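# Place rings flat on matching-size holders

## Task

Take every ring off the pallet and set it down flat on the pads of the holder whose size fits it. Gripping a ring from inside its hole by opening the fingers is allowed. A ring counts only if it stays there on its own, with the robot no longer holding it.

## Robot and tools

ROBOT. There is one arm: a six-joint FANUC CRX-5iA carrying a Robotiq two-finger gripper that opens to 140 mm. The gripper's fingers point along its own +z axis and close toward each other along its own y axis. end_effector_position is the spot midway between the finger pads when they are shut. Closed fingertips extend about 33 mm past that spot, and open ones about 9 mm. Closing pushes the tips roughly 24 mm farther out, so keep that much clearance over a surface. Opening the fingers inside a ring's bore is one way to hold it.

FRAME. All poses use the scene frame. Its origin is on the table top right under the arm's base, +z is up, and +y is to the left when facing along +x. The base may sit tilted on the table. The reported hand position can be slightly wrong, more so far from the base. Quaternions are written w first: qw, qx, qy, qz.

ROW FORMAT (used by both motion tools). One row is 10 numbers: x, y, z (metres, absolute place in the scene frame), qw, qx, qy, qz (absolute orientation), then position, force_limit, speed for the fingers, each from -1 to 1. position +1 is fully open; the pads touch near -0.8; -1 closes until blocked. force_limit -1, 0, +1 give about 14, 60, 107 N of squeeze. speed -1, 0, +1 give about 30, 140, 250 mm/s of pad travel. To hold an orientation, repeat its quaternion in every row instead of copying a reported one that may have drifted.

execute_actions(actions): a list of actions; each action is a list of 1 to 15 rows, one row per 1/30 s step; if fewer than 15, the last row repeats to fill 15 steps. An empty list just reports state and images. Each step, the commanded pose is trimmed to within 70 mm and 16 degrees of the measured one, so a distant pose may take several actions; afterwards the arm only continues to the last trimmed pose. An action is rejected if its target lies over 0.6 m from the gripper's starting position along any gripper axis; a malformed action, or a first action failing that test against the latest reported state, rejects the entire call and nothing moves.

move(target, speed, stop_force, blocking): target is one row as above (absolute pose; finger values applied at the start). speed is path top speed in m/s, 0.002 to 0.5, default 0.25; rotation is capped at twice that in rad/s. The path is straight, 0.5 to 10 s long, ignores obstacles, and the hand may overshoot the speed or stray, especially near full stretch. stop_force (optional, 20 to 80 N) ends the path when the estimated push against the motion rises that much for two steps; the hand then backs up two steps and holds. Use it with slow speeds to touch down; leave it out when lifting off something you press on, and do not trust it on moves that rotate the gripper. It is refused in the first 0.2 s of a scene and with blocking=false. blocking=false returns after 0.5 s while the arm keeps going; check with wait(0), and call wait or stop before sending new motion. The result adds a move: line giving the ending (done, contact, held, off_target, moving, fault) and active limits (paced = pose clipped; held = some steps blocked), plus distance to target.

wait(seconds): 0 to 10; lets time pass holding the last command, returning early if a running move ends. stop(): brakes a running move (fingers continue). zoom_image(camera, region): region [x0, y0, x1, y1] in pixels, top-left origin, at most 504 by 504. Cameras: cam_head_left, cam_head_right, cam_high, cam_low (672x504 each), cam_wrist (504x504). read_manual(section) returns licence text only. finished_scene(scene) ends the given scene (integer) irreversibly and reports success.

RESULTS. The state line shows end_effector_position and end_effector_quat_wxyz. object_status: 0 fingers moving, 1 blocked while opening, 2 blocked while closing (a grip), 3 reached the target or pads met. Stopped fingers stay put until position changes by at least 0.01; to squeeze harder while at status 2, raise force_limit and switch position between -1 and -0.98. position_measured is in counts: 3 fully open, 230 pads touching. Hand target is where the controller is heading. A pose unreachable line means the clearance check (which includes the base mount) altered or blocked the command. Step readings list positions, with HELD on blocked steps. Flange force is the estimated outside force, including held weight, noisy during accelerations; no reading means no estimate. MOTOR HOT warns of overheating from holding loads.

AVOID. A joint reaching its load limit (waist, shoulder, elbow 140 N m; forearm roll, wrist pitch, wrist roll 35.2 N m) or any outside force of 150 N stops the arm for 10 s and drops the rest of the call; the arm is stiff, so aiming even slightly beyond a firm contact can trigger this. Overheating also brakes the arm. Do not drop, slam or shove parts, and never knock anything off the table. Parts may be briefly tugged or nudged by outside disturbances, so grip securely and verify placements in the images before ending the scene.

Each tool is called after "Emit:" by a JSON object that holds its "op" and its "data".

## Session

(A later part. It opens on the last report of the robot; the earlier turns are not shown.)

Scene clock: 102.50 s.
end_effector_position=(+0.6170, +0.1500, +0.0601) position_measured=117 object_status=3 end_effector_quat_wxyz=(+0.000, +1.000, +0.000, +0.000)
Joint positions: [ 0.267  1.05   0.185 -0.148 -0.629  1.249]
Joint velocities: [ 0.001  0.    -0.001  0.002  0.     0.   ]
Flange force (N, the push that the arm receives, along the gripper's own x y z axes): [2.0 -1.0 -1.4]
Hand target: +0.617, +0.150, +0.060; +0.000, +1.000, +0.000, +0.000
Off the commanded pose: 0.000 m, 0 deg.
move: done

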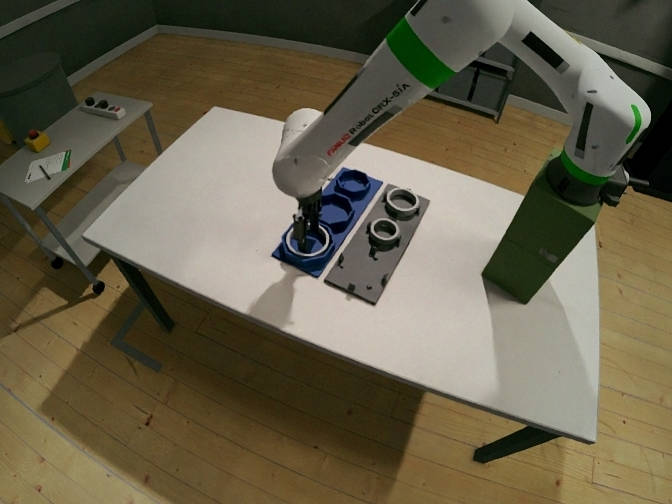

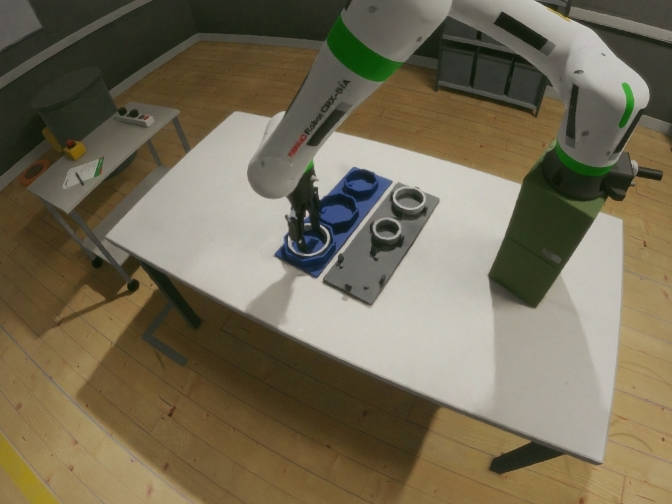

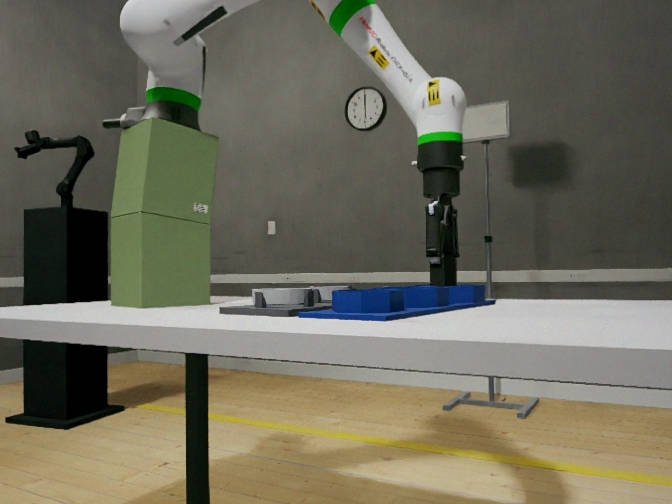

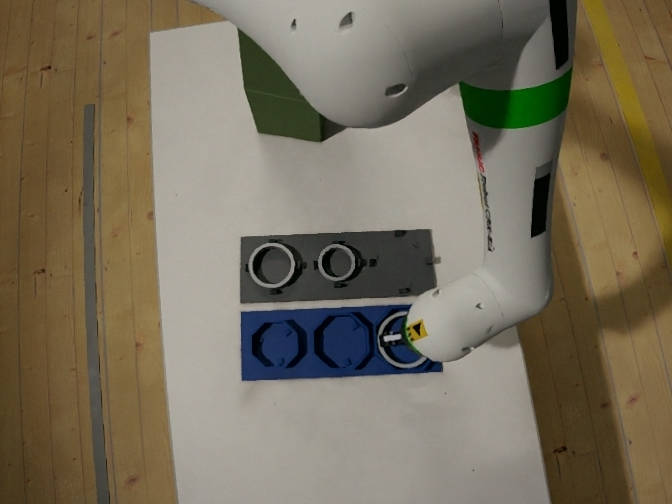

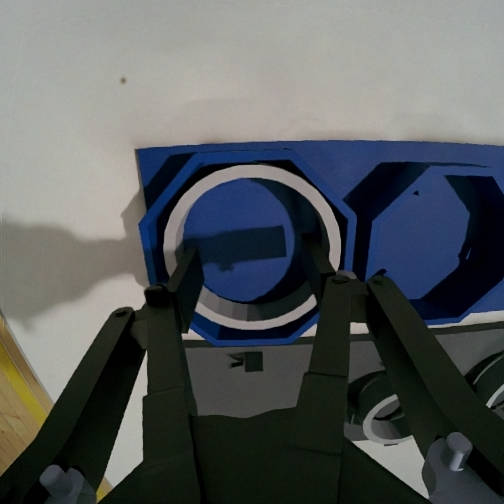

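Emit:
{"op": "move", "data": {"target": [0.62,0.149,0.04,0,1,0,0,0.1,0,0], "speed": 0.04}}

Emit:
{"op": "execute_actions", "data": {"actions": [[[0.62,0.149,0.04,0,1,0,0,1,0.3,-0.5]],[[0.62,0.149,0.04,0,1,0,0,1,0.3,-0.5]]]}}

Emit:
{"op": "move", "data": {"target": [0.62,0.149,0.1,0,1,0,0,1,0.3,-0.5], "speed": 0.08}}

Emit:
{"op": "move", "data": {"target": [0.4363,0.169,0.1,0,1,0,0,1,0.3,-0.5], "speed": 0.15}}

Emit:
{"op": "move", "data": {"target": [0.4363,0.169,0.06,0,1,0,0,1,0.3,-0.5], "speed": 0.04}}

Emit:
{"op": "move", "data": {"target": [0.4363,0.169,0.052,0,1,0,0,1,0.3,-0.5], "speed": 0.008}}

Scene clock: 108.43 s.
end_effector_position=(+0.6200, +0.1490, +0.0400) position_measured=117 object_status=3 end_effector_quat_wxyz=(-0.000, +1.000, +0.000, +0.000)
Joint positions: [ 0.267  1.095  0.217 -0.151 -0.616  1.253]
Joint velocities: [-0.     0.001  0.    -0.     0.    -0.001]
Flange force (N, the push that the arm receives, along the gripper's own x y z axes): [1.8 -0.8 -2.2]
Hand target: +0.620, +0.149, +0.040; -0.000, +1.000, -0.000, -0.000
Off the commanded pose: 0.000 m, 0 deg.
move: done

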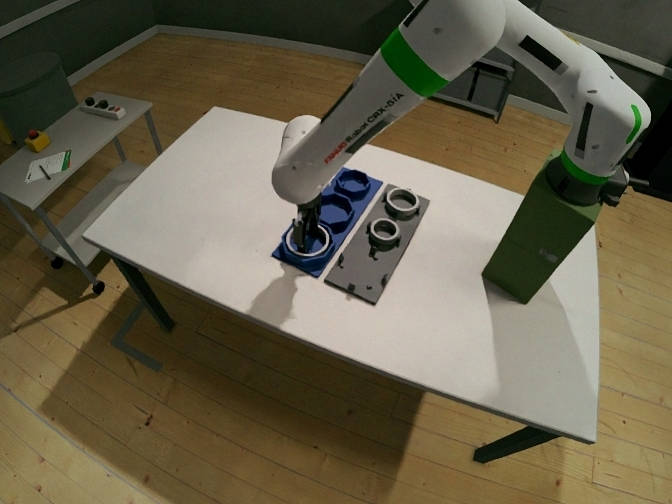

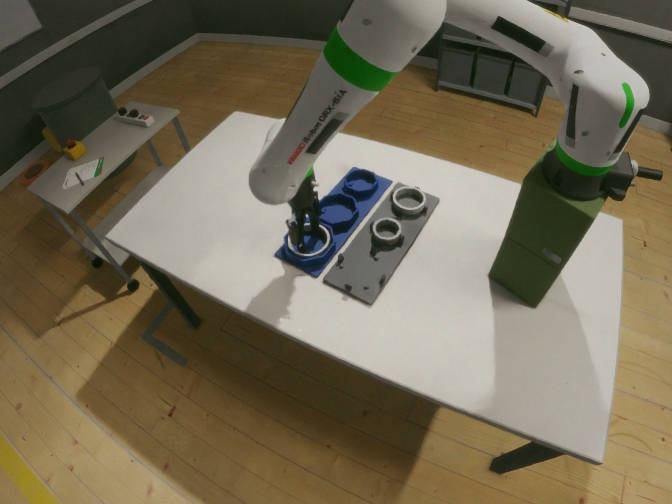

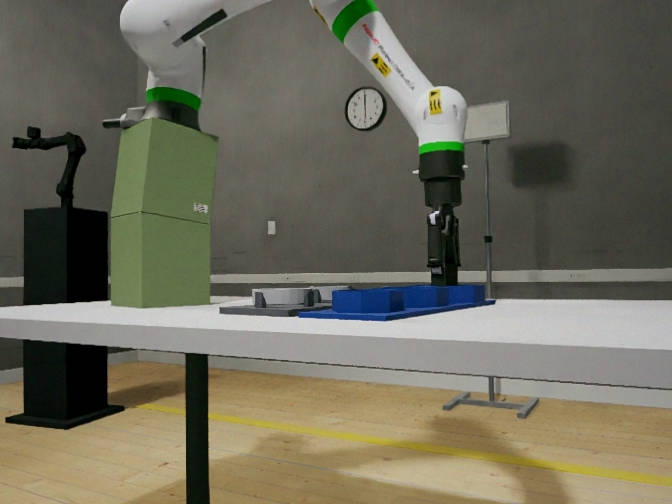

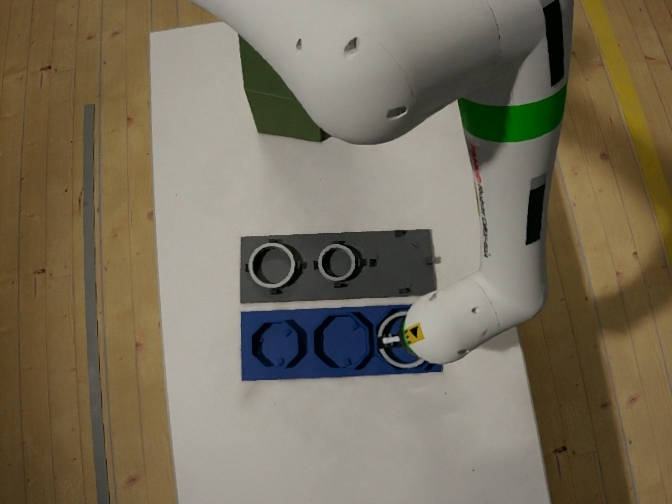

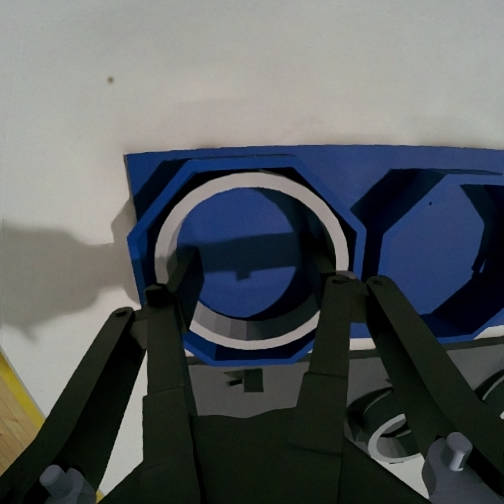

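Scene clock: 109.43 s.
end_effector_position=(+0.6199, +0.1490, +0.0399) position_measured=83 object_status=1 end_effector_quat_wxyz=(-0.000, +1.000, -0.000, -0.000)
Joint positions: [ 0.267  1.095  0.217 -0.151 -0.616  1.253]
Joint velocities: [-0.     0.    -0.    -0.001 -0.     0.001]
Flange force (N, the push that the arm receives, along the gripper's own x y z axes): [1.9 -1.2 3.8]
Flange force at the end of the 1st action (N, along the gripper's axes at the end of the call): [0.0 -0.5 3.8]
Hand target: +0.620, +0.149, +0.040; -0.000, +1.000, +0.000, -0.000
Off the commanded pose: 0.000 m, 0 deg.
Step readings (end_effector_position; steps 1 to 15: 1st action; 16 to 30: 2nd action):
0: (+0.6200, +0.1490, +0.0400)
1: (+0.6200, +0.1490, +0.0400)
2: (+0.6200, +0.1490, +0.0400)
4: (+0.6200, +0.1490, +0.0400)
8: (+0.6200, +0.1490, +0.0399)
15: (+0.6200, +0.1490, +0.0399)
16: (+0.6200, +0.1490, +0.0399)
17: (+0.6200, +0.1490, +0.0399)
19: (+0.6200, +0.1490, +0.0399)
23: (+0.6200, +0.1490, +0.0399)
30: end_effector_position above

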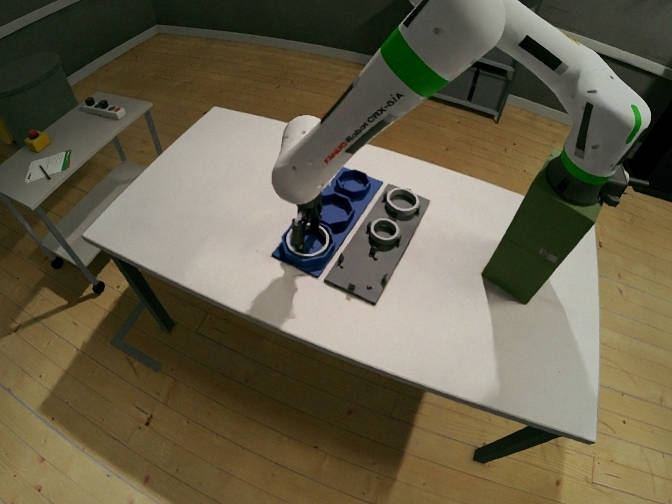

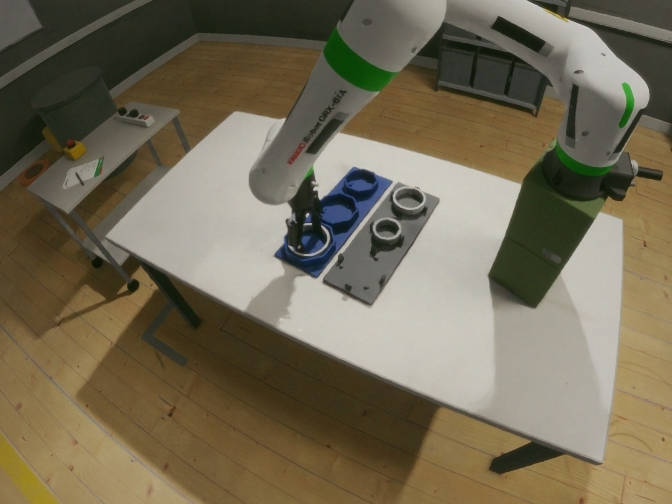

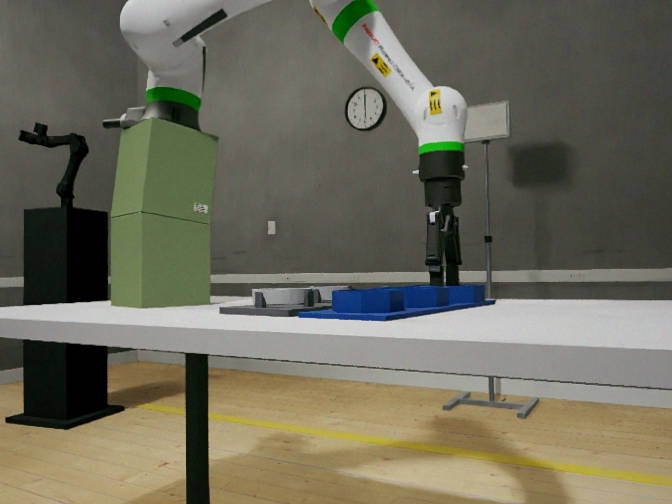

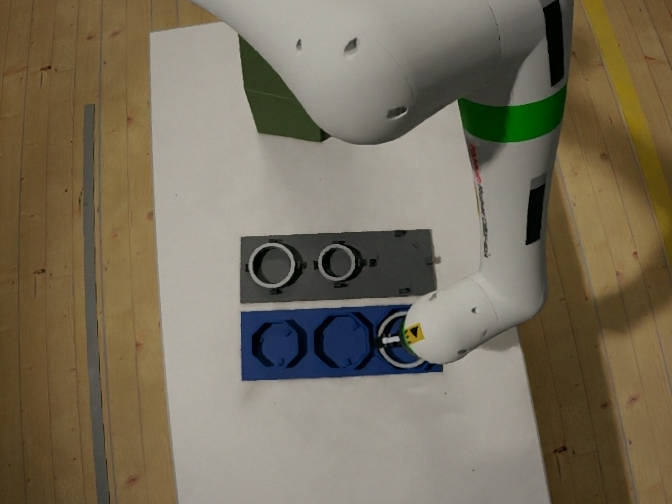

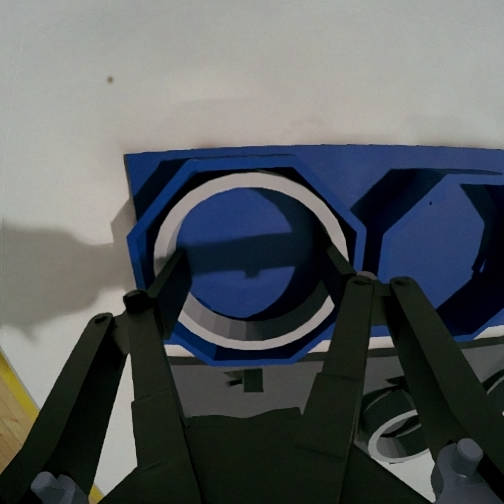

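Scene clock: 110.50 s.
end_effector_position=(+0.6201, +0.1491, +0.0999) position_measured=83 object_status=1 end_effector_quat_wxyz=(-0.000, +1.000, +0.000, -0.000)
Joint positions: [ 0.259  0.975  0.158 -0.14  -0.677  1.247]
Joint velocities: [ 0.    -0.001  0.001  0.    -0.    -0.   ]
Flange force (N, the push that the arm receives, along the gripper's own x y z axes): [0.8 -0.8 4.1]
Hand target: +0.620, +0.149, +0.100; -0.000, +1.000, +0.000, -0.000
Off the commanded pose: 0.000 m, 0 deg.
move: done

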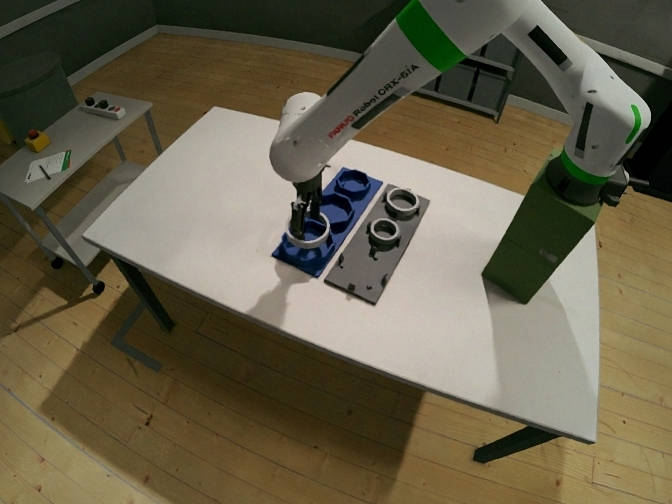

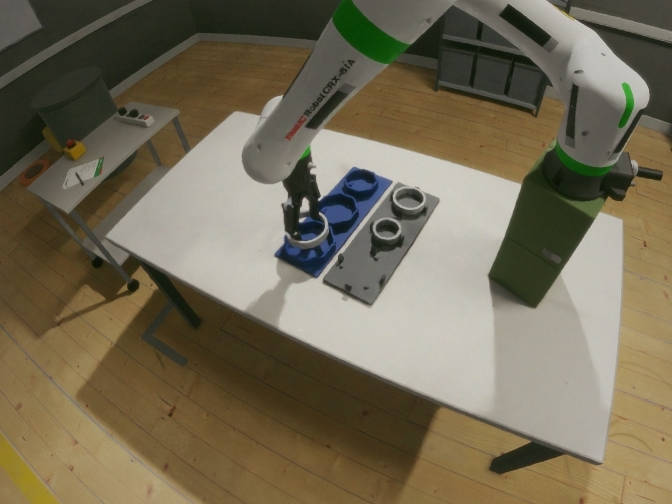

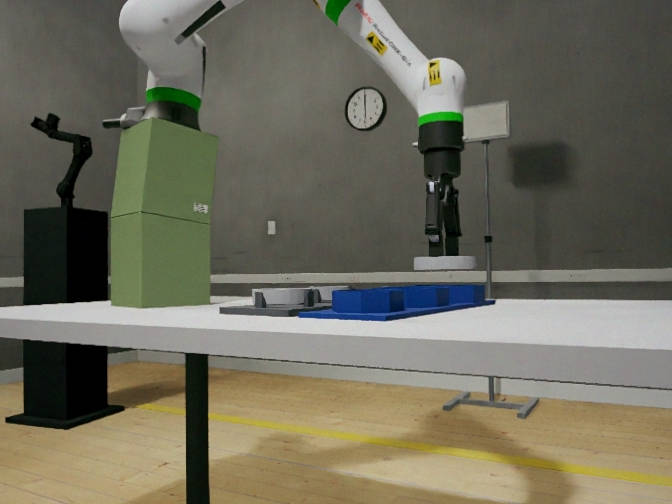

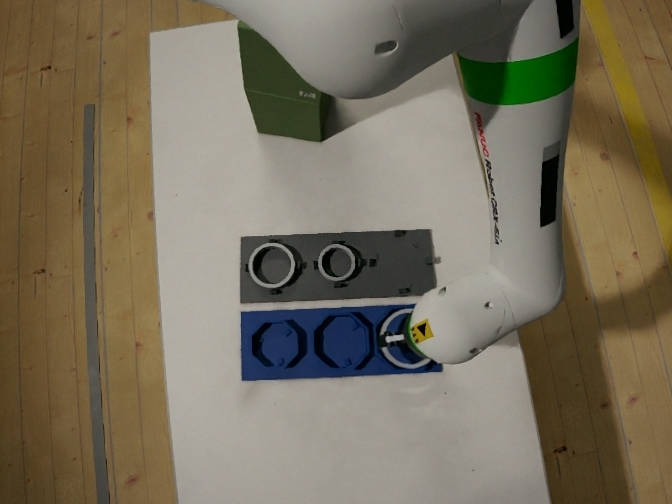

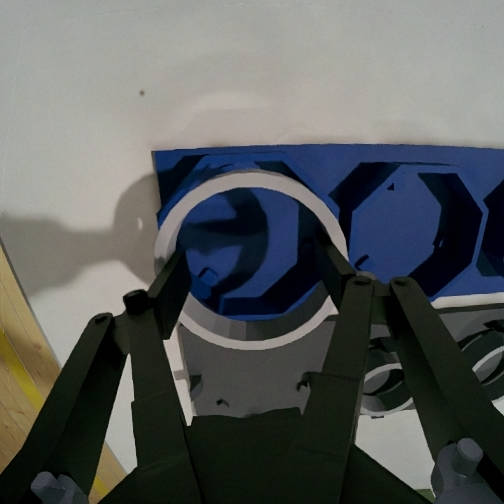

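Scene clock: 112.10 s.
end_effector_position=(+0.4365, +0.1686, +0.1005) position_measured=83 object_status=1 end_effector_quat_wxyz=(+0.001, +1.000, -0.000, +0.000)
Joint positions: [ 0.464  0.756 -0.367 -0.195 -0.358  1.115]
Joint velocities: [ 0.001 -0.    -0.001  0.003  0.001 -0.003]
Flange force (N, the push that the arm receives, along the gripper's own x y z axes): [2.5 -1.4 3.2]
Hand target: +0.436, +0.169, +0.101; +0.001, +1.000, +0.000, +0.000
Off the commanded pose: 0.001 m, 0 deg.
move: done

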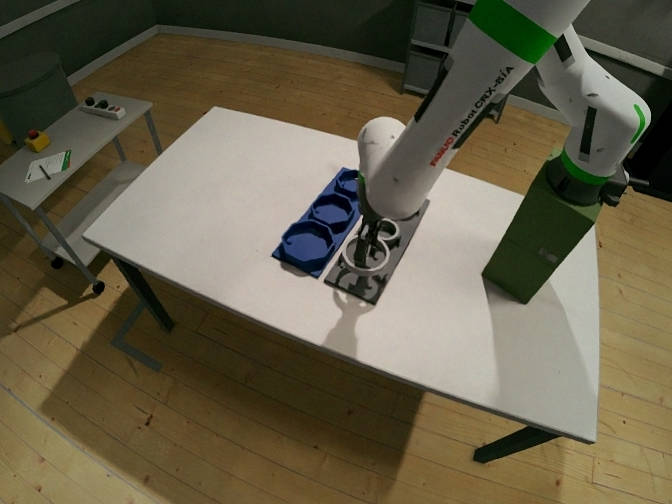

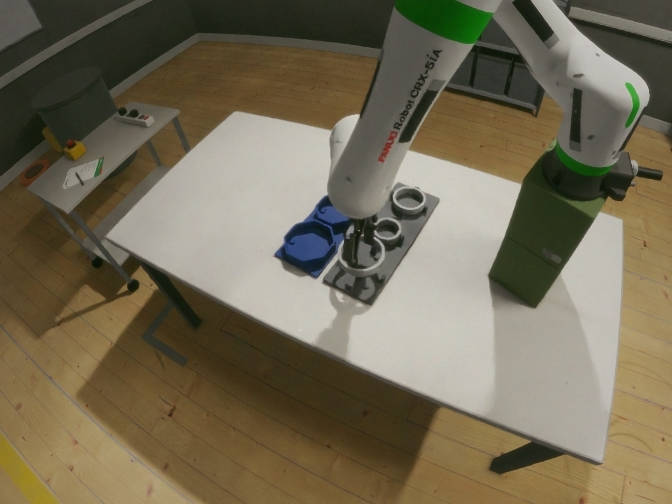

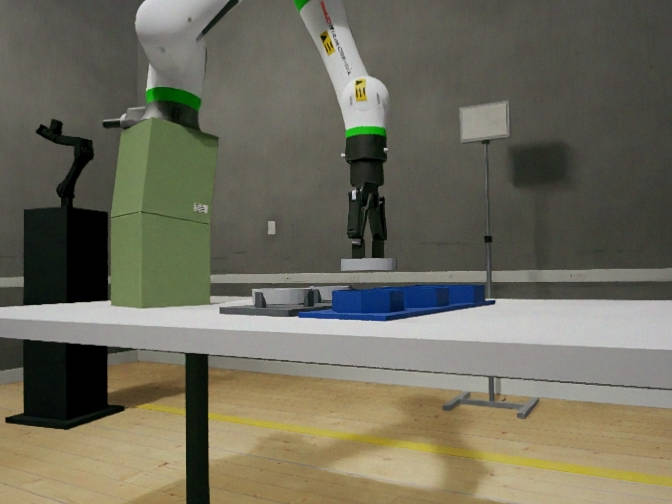

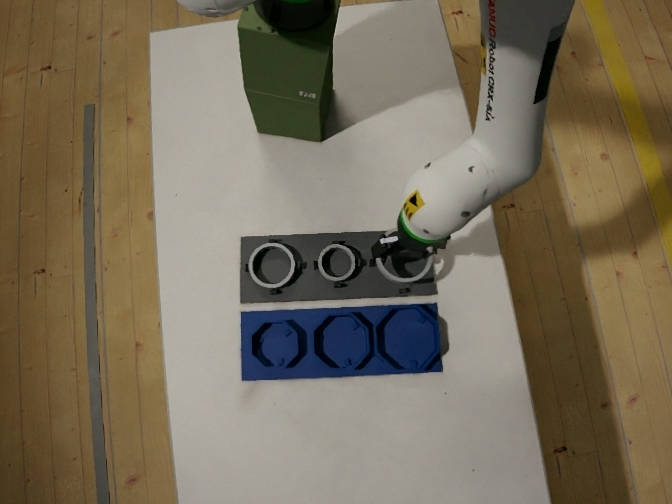

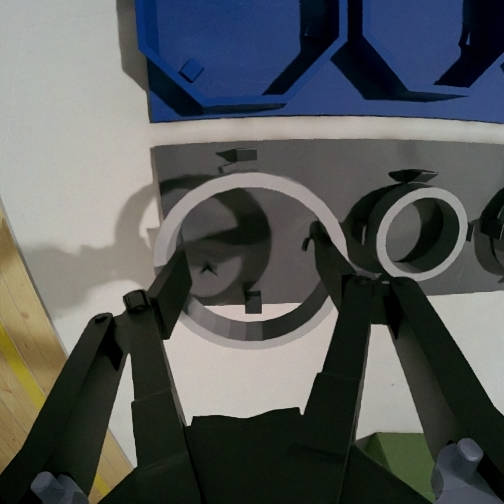

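Scene clock: 113.37 s.
end_effector_position=(+0.4362, +0.1690, +0.0601) position_measured=83 object_status=1 end_effector_quat_wxyz=(-0.000, +1.000, +0.000, -0.000)
Joint positions: [ 0.468  0.858 -0.318 -0.231 -0.305  1.148]
Joint velocities: [0.001 0.001 0.001 0.    0.    0.001]
Flange force (N, the push that the arm receives, along the gripper's own x y z axes): [0.6 -1.9 3.4]
Hand target: +0.436, +0.169, +0.060; -0.000, +1.000, -0.000, -0.000
Off the commanded pose: 0.000 m, 0 deg.
move: done

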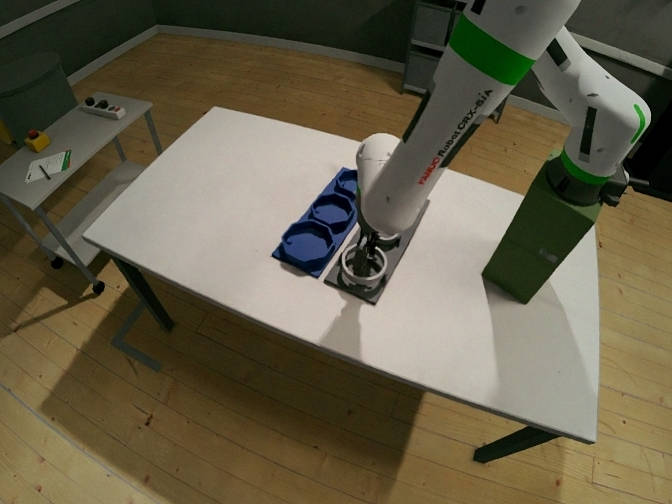

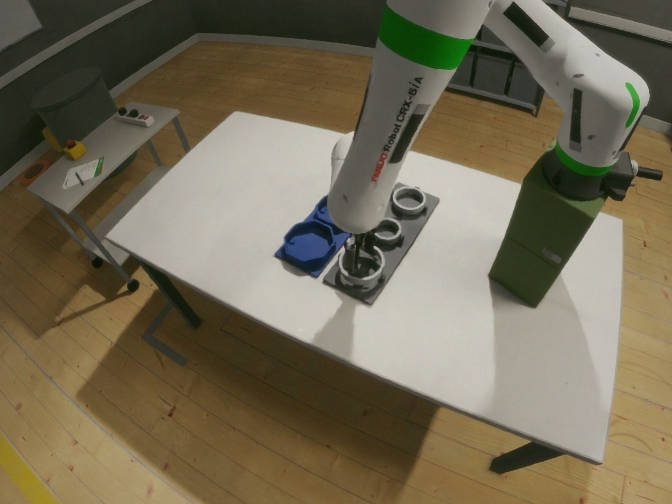

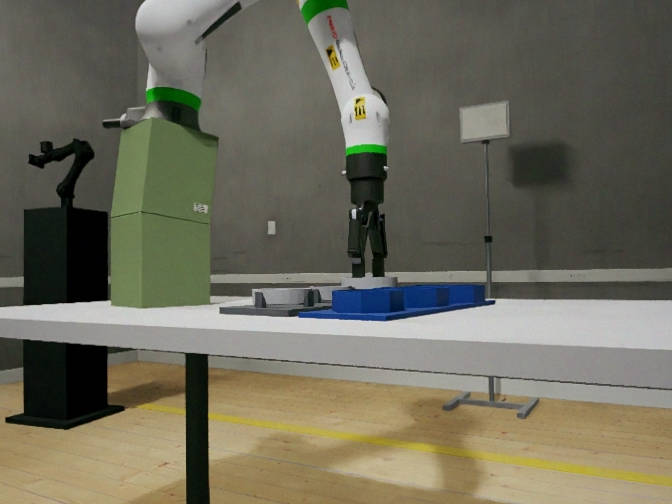

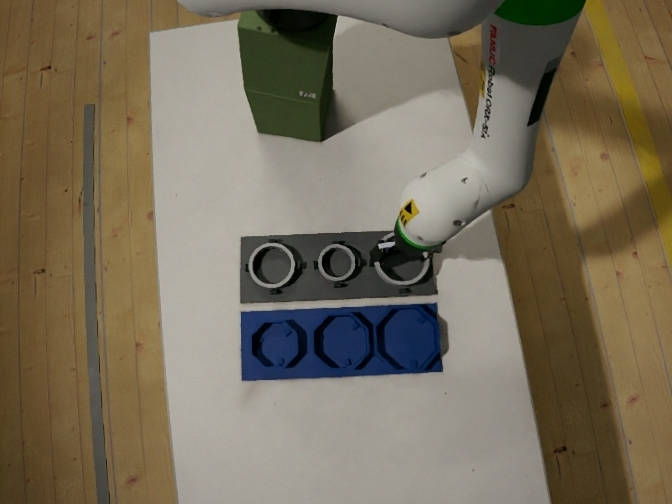

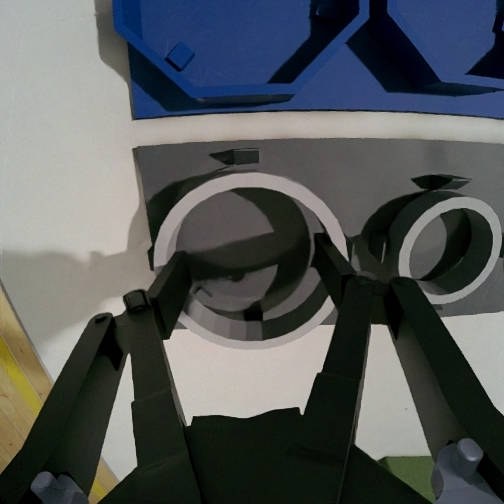

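Scene clock: 114.60 s.
end_effector_position=(+0.4363, +0.1690, +0.0520) position_measured=83 object_status=1 end_effector_quat_wxyz=(-0.000, +1.000, +0.000, +0.000)
Joint positions: [ 0.469  0.879 -0.307 -0.237 -0.296  1.155]
Joint velocities: [-0.     0.     0.001 -0.     0.     0.001]
Flange force (N, the push that the arm receives, along the gripper's own x y z axes): [1.8 -1.5 4.7]
Hand target: +0.436, +0.169, +0.052; -0.000, +1.000, -0.000, -0.000
Off the commanded pose: 0.000 m, 0 deg.
move: done

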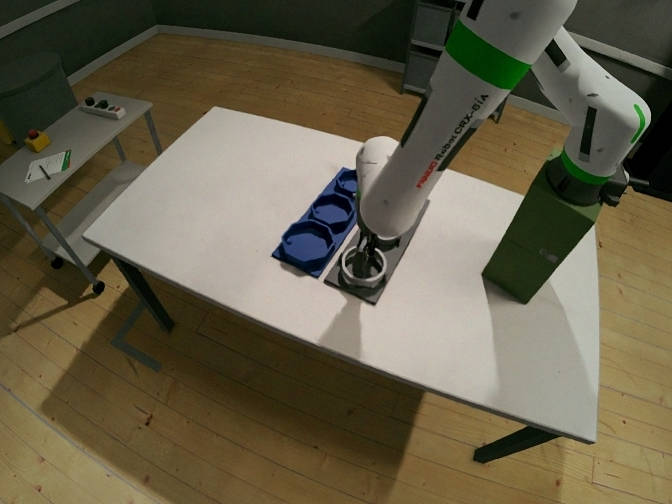

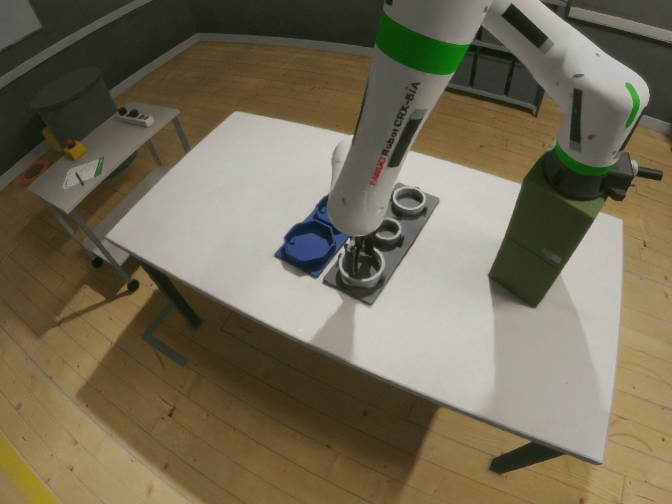

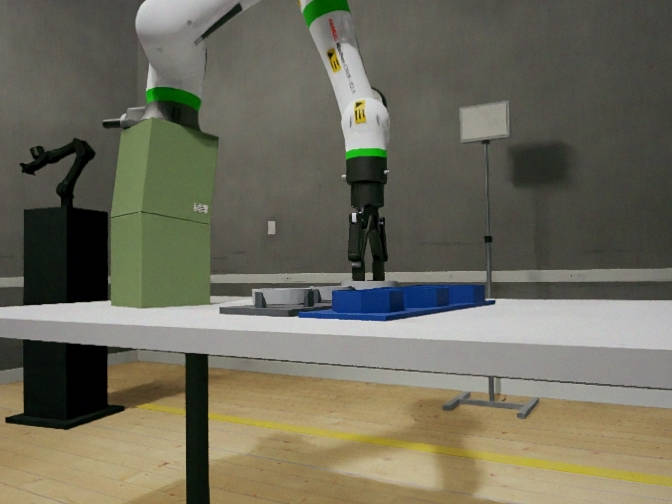

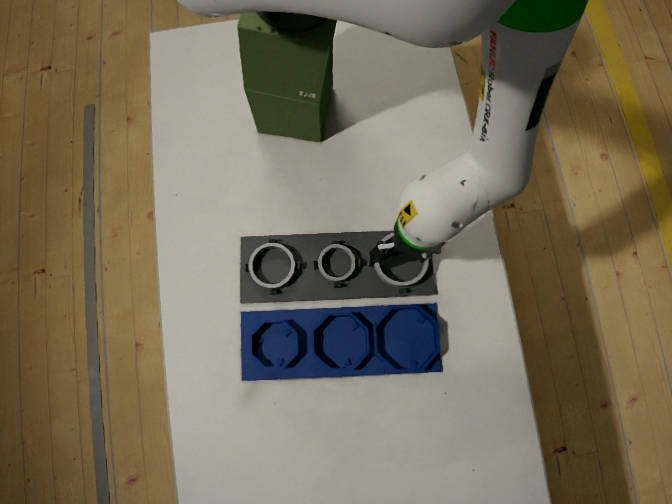

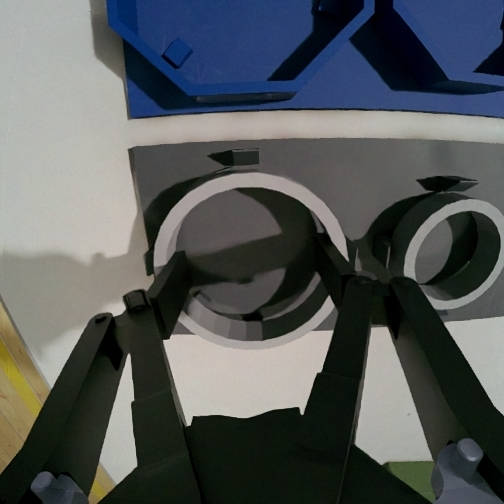

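Emit:
{"op": "move", "data": {"target": [0.4363,0.169,0.049,0,1,0,0,1,0.3,-0.5], "speed": 0.006}}

Scene clock: 116.53 s.
end_effector_position=(+0.4364, +0.1690, +0.0490) position_measured=83 object_status=1 end_effector_quat_wxyz=(-0.000, +1.000, +0.000, +0.000)
Joint positions: [ 0.469  0.886 -0.302 -0.24  -0.292  1.157]
Joint velocities: [-0.    -0.     0.     0.     0.    -0.001]
Flange force (N, the push that the arm receives, along the gripper's own x y z axes): [9.9 -1.6 -7.1]
Hand target: +0.436, +0.169, +0.049; -0.000, +1.000, -0.000, -0.000
Off the commanded pose: 0.000 m, 0 deg.
move: done

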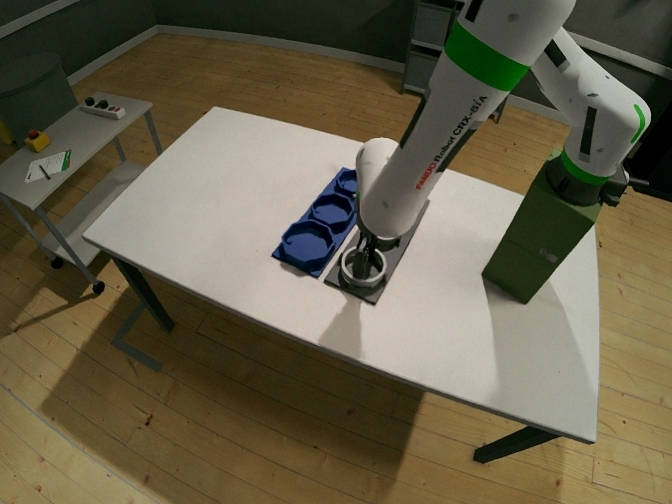

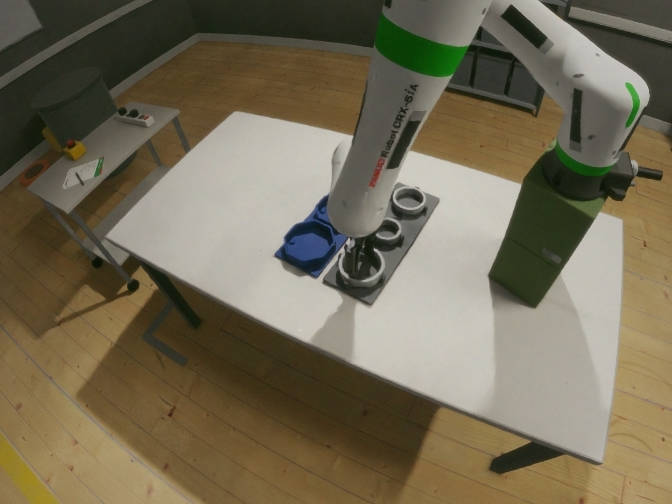

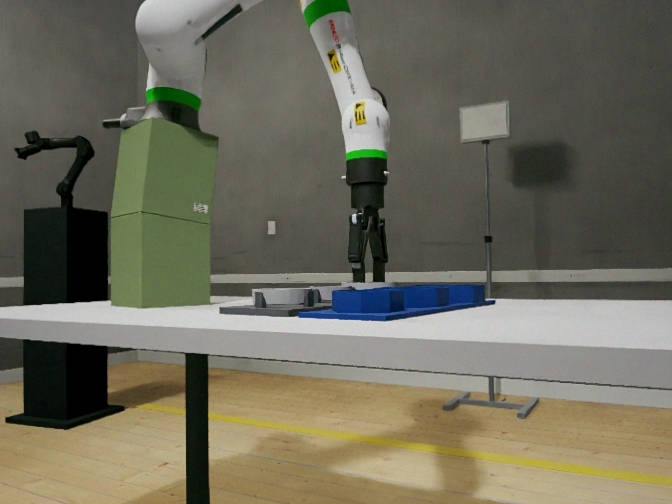

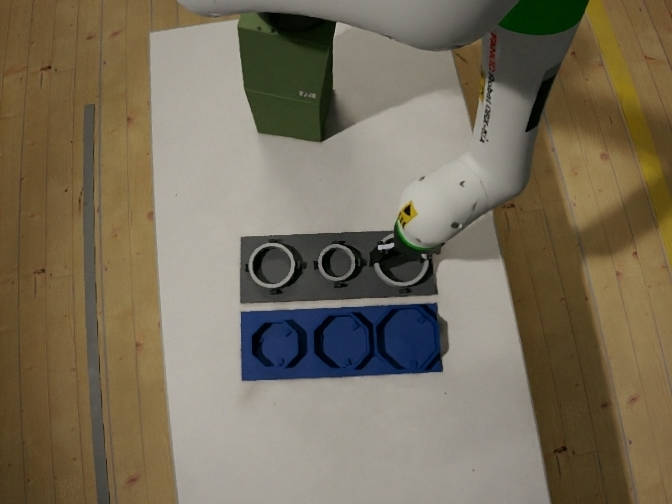

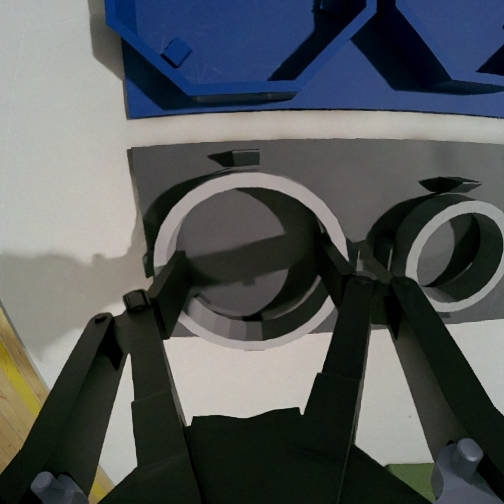

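Emit:
{"op": "move", "data": {"target": [0.4383,0.169,0.049,0,1,0,0,1,0.3,-0.5], "speed": 0.006}}

Emit:
{"op": "move", "data": {"target": [0.4383,0.169,0.036,0,1,0,0,1,0.3,-0.5], "speed": 0.006, "stop_force": 30}}

Scene clock: 119.57 s.
end_effector_position=(+0.4383, +0.1690, +0.0490) position_measured=83 object_status=1 end_effector_quat_wxyz=(-0.000, +1.000, +0.000, -0.000)
Joint positions: [ 0.467  0.888 -0.298 -0.238 -0.296  1.158]
Joint velocities: [-0.001  0.001  0.     0.001  0.    -0.   ]
Flange force (N, the push that the arm receives, along the gripper's own x y z axes): [1.0 -0.9 3.5]
Hand target: +0.438, +0.169, +0.049; -0.000, +1.000, -0.000, -0.000
Off the commanded pose: 0.000 m, 0 deg.
move: done

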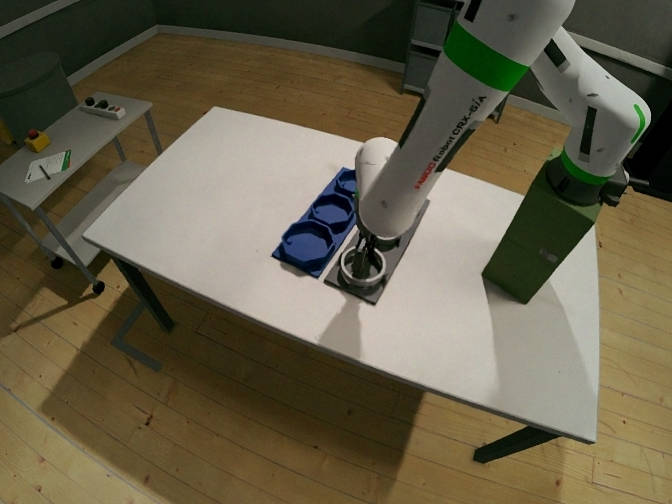

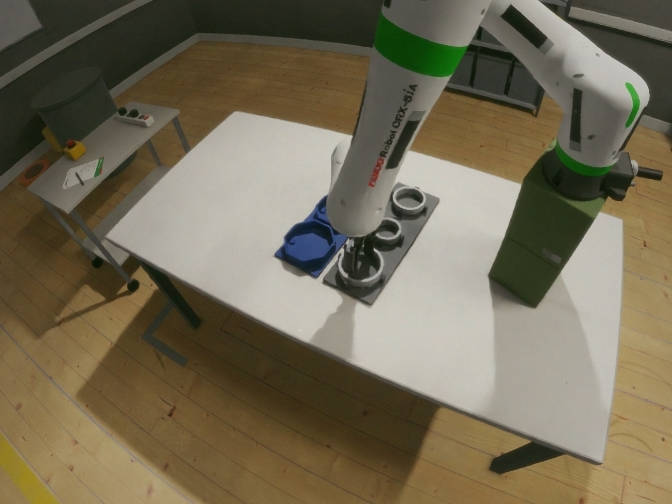

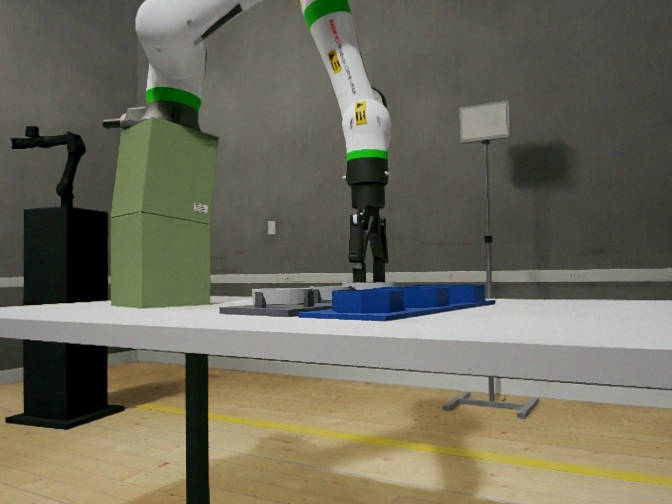

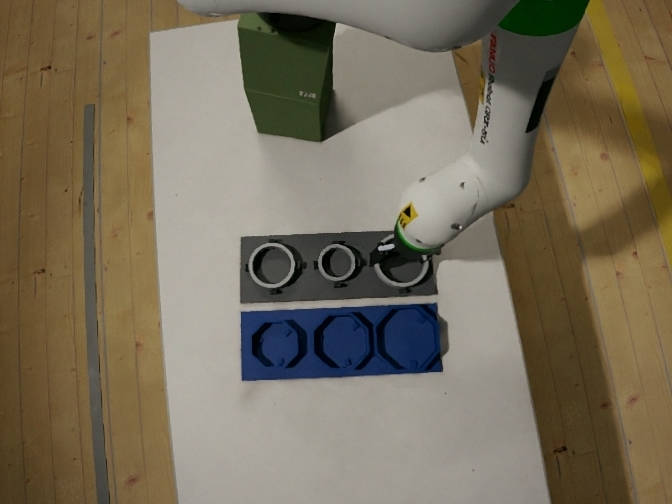

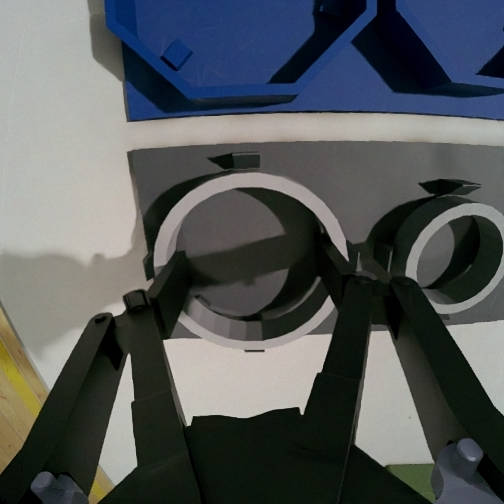

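Scene clock: 120.83 s.
end_effector_position=(+0.4382, +0.1690, +0.0433) position_measured=82 object_status=1 end_effector_quat_wxyz=(-0.000, +1.000, +0.000, -0.000)
Joint positions: [ 0.467  0.902 -0.29  -0.243 -0.29   1.163]
Joint velocities: [ 0.    -0.002 -0.002 -0.     0.    -0.   ]
Flange force (N, the push that the arm receives, along the gripper's own x y z axes): [-6.4 -0.8 -41.6]
Hand target: +0.438, +0.169, +0.043; -0.000, +1.000, +0.000, -0.000
Off the commanded pose: 0.007 m, 0 deg.
move: contact

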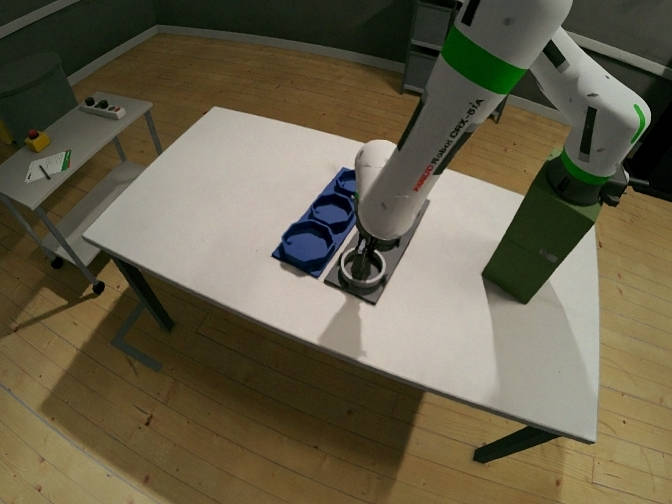

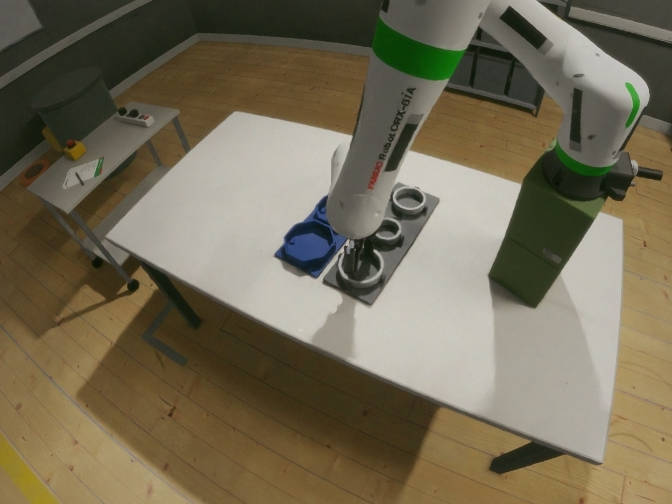

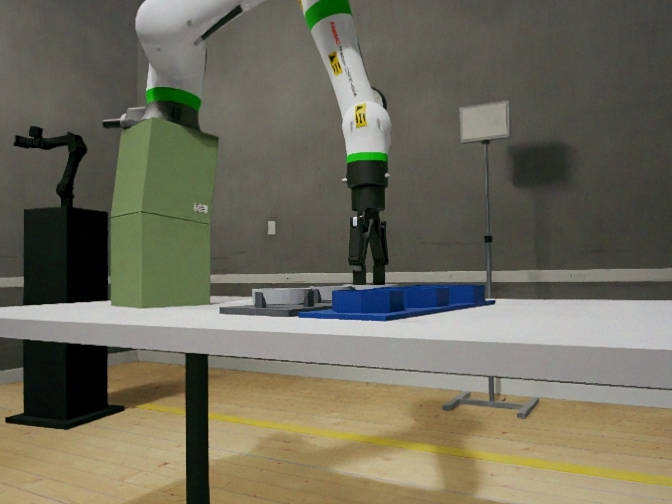

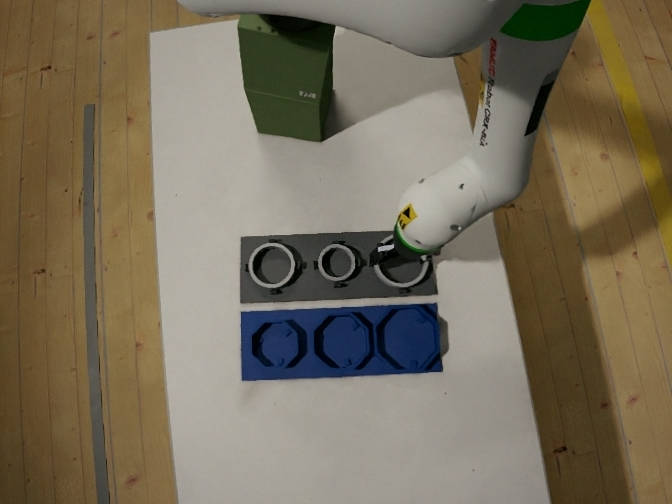

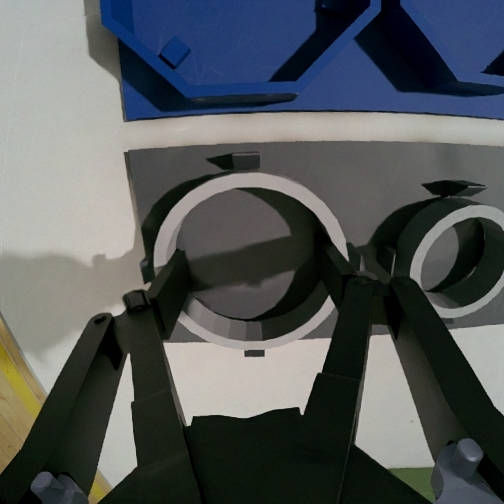

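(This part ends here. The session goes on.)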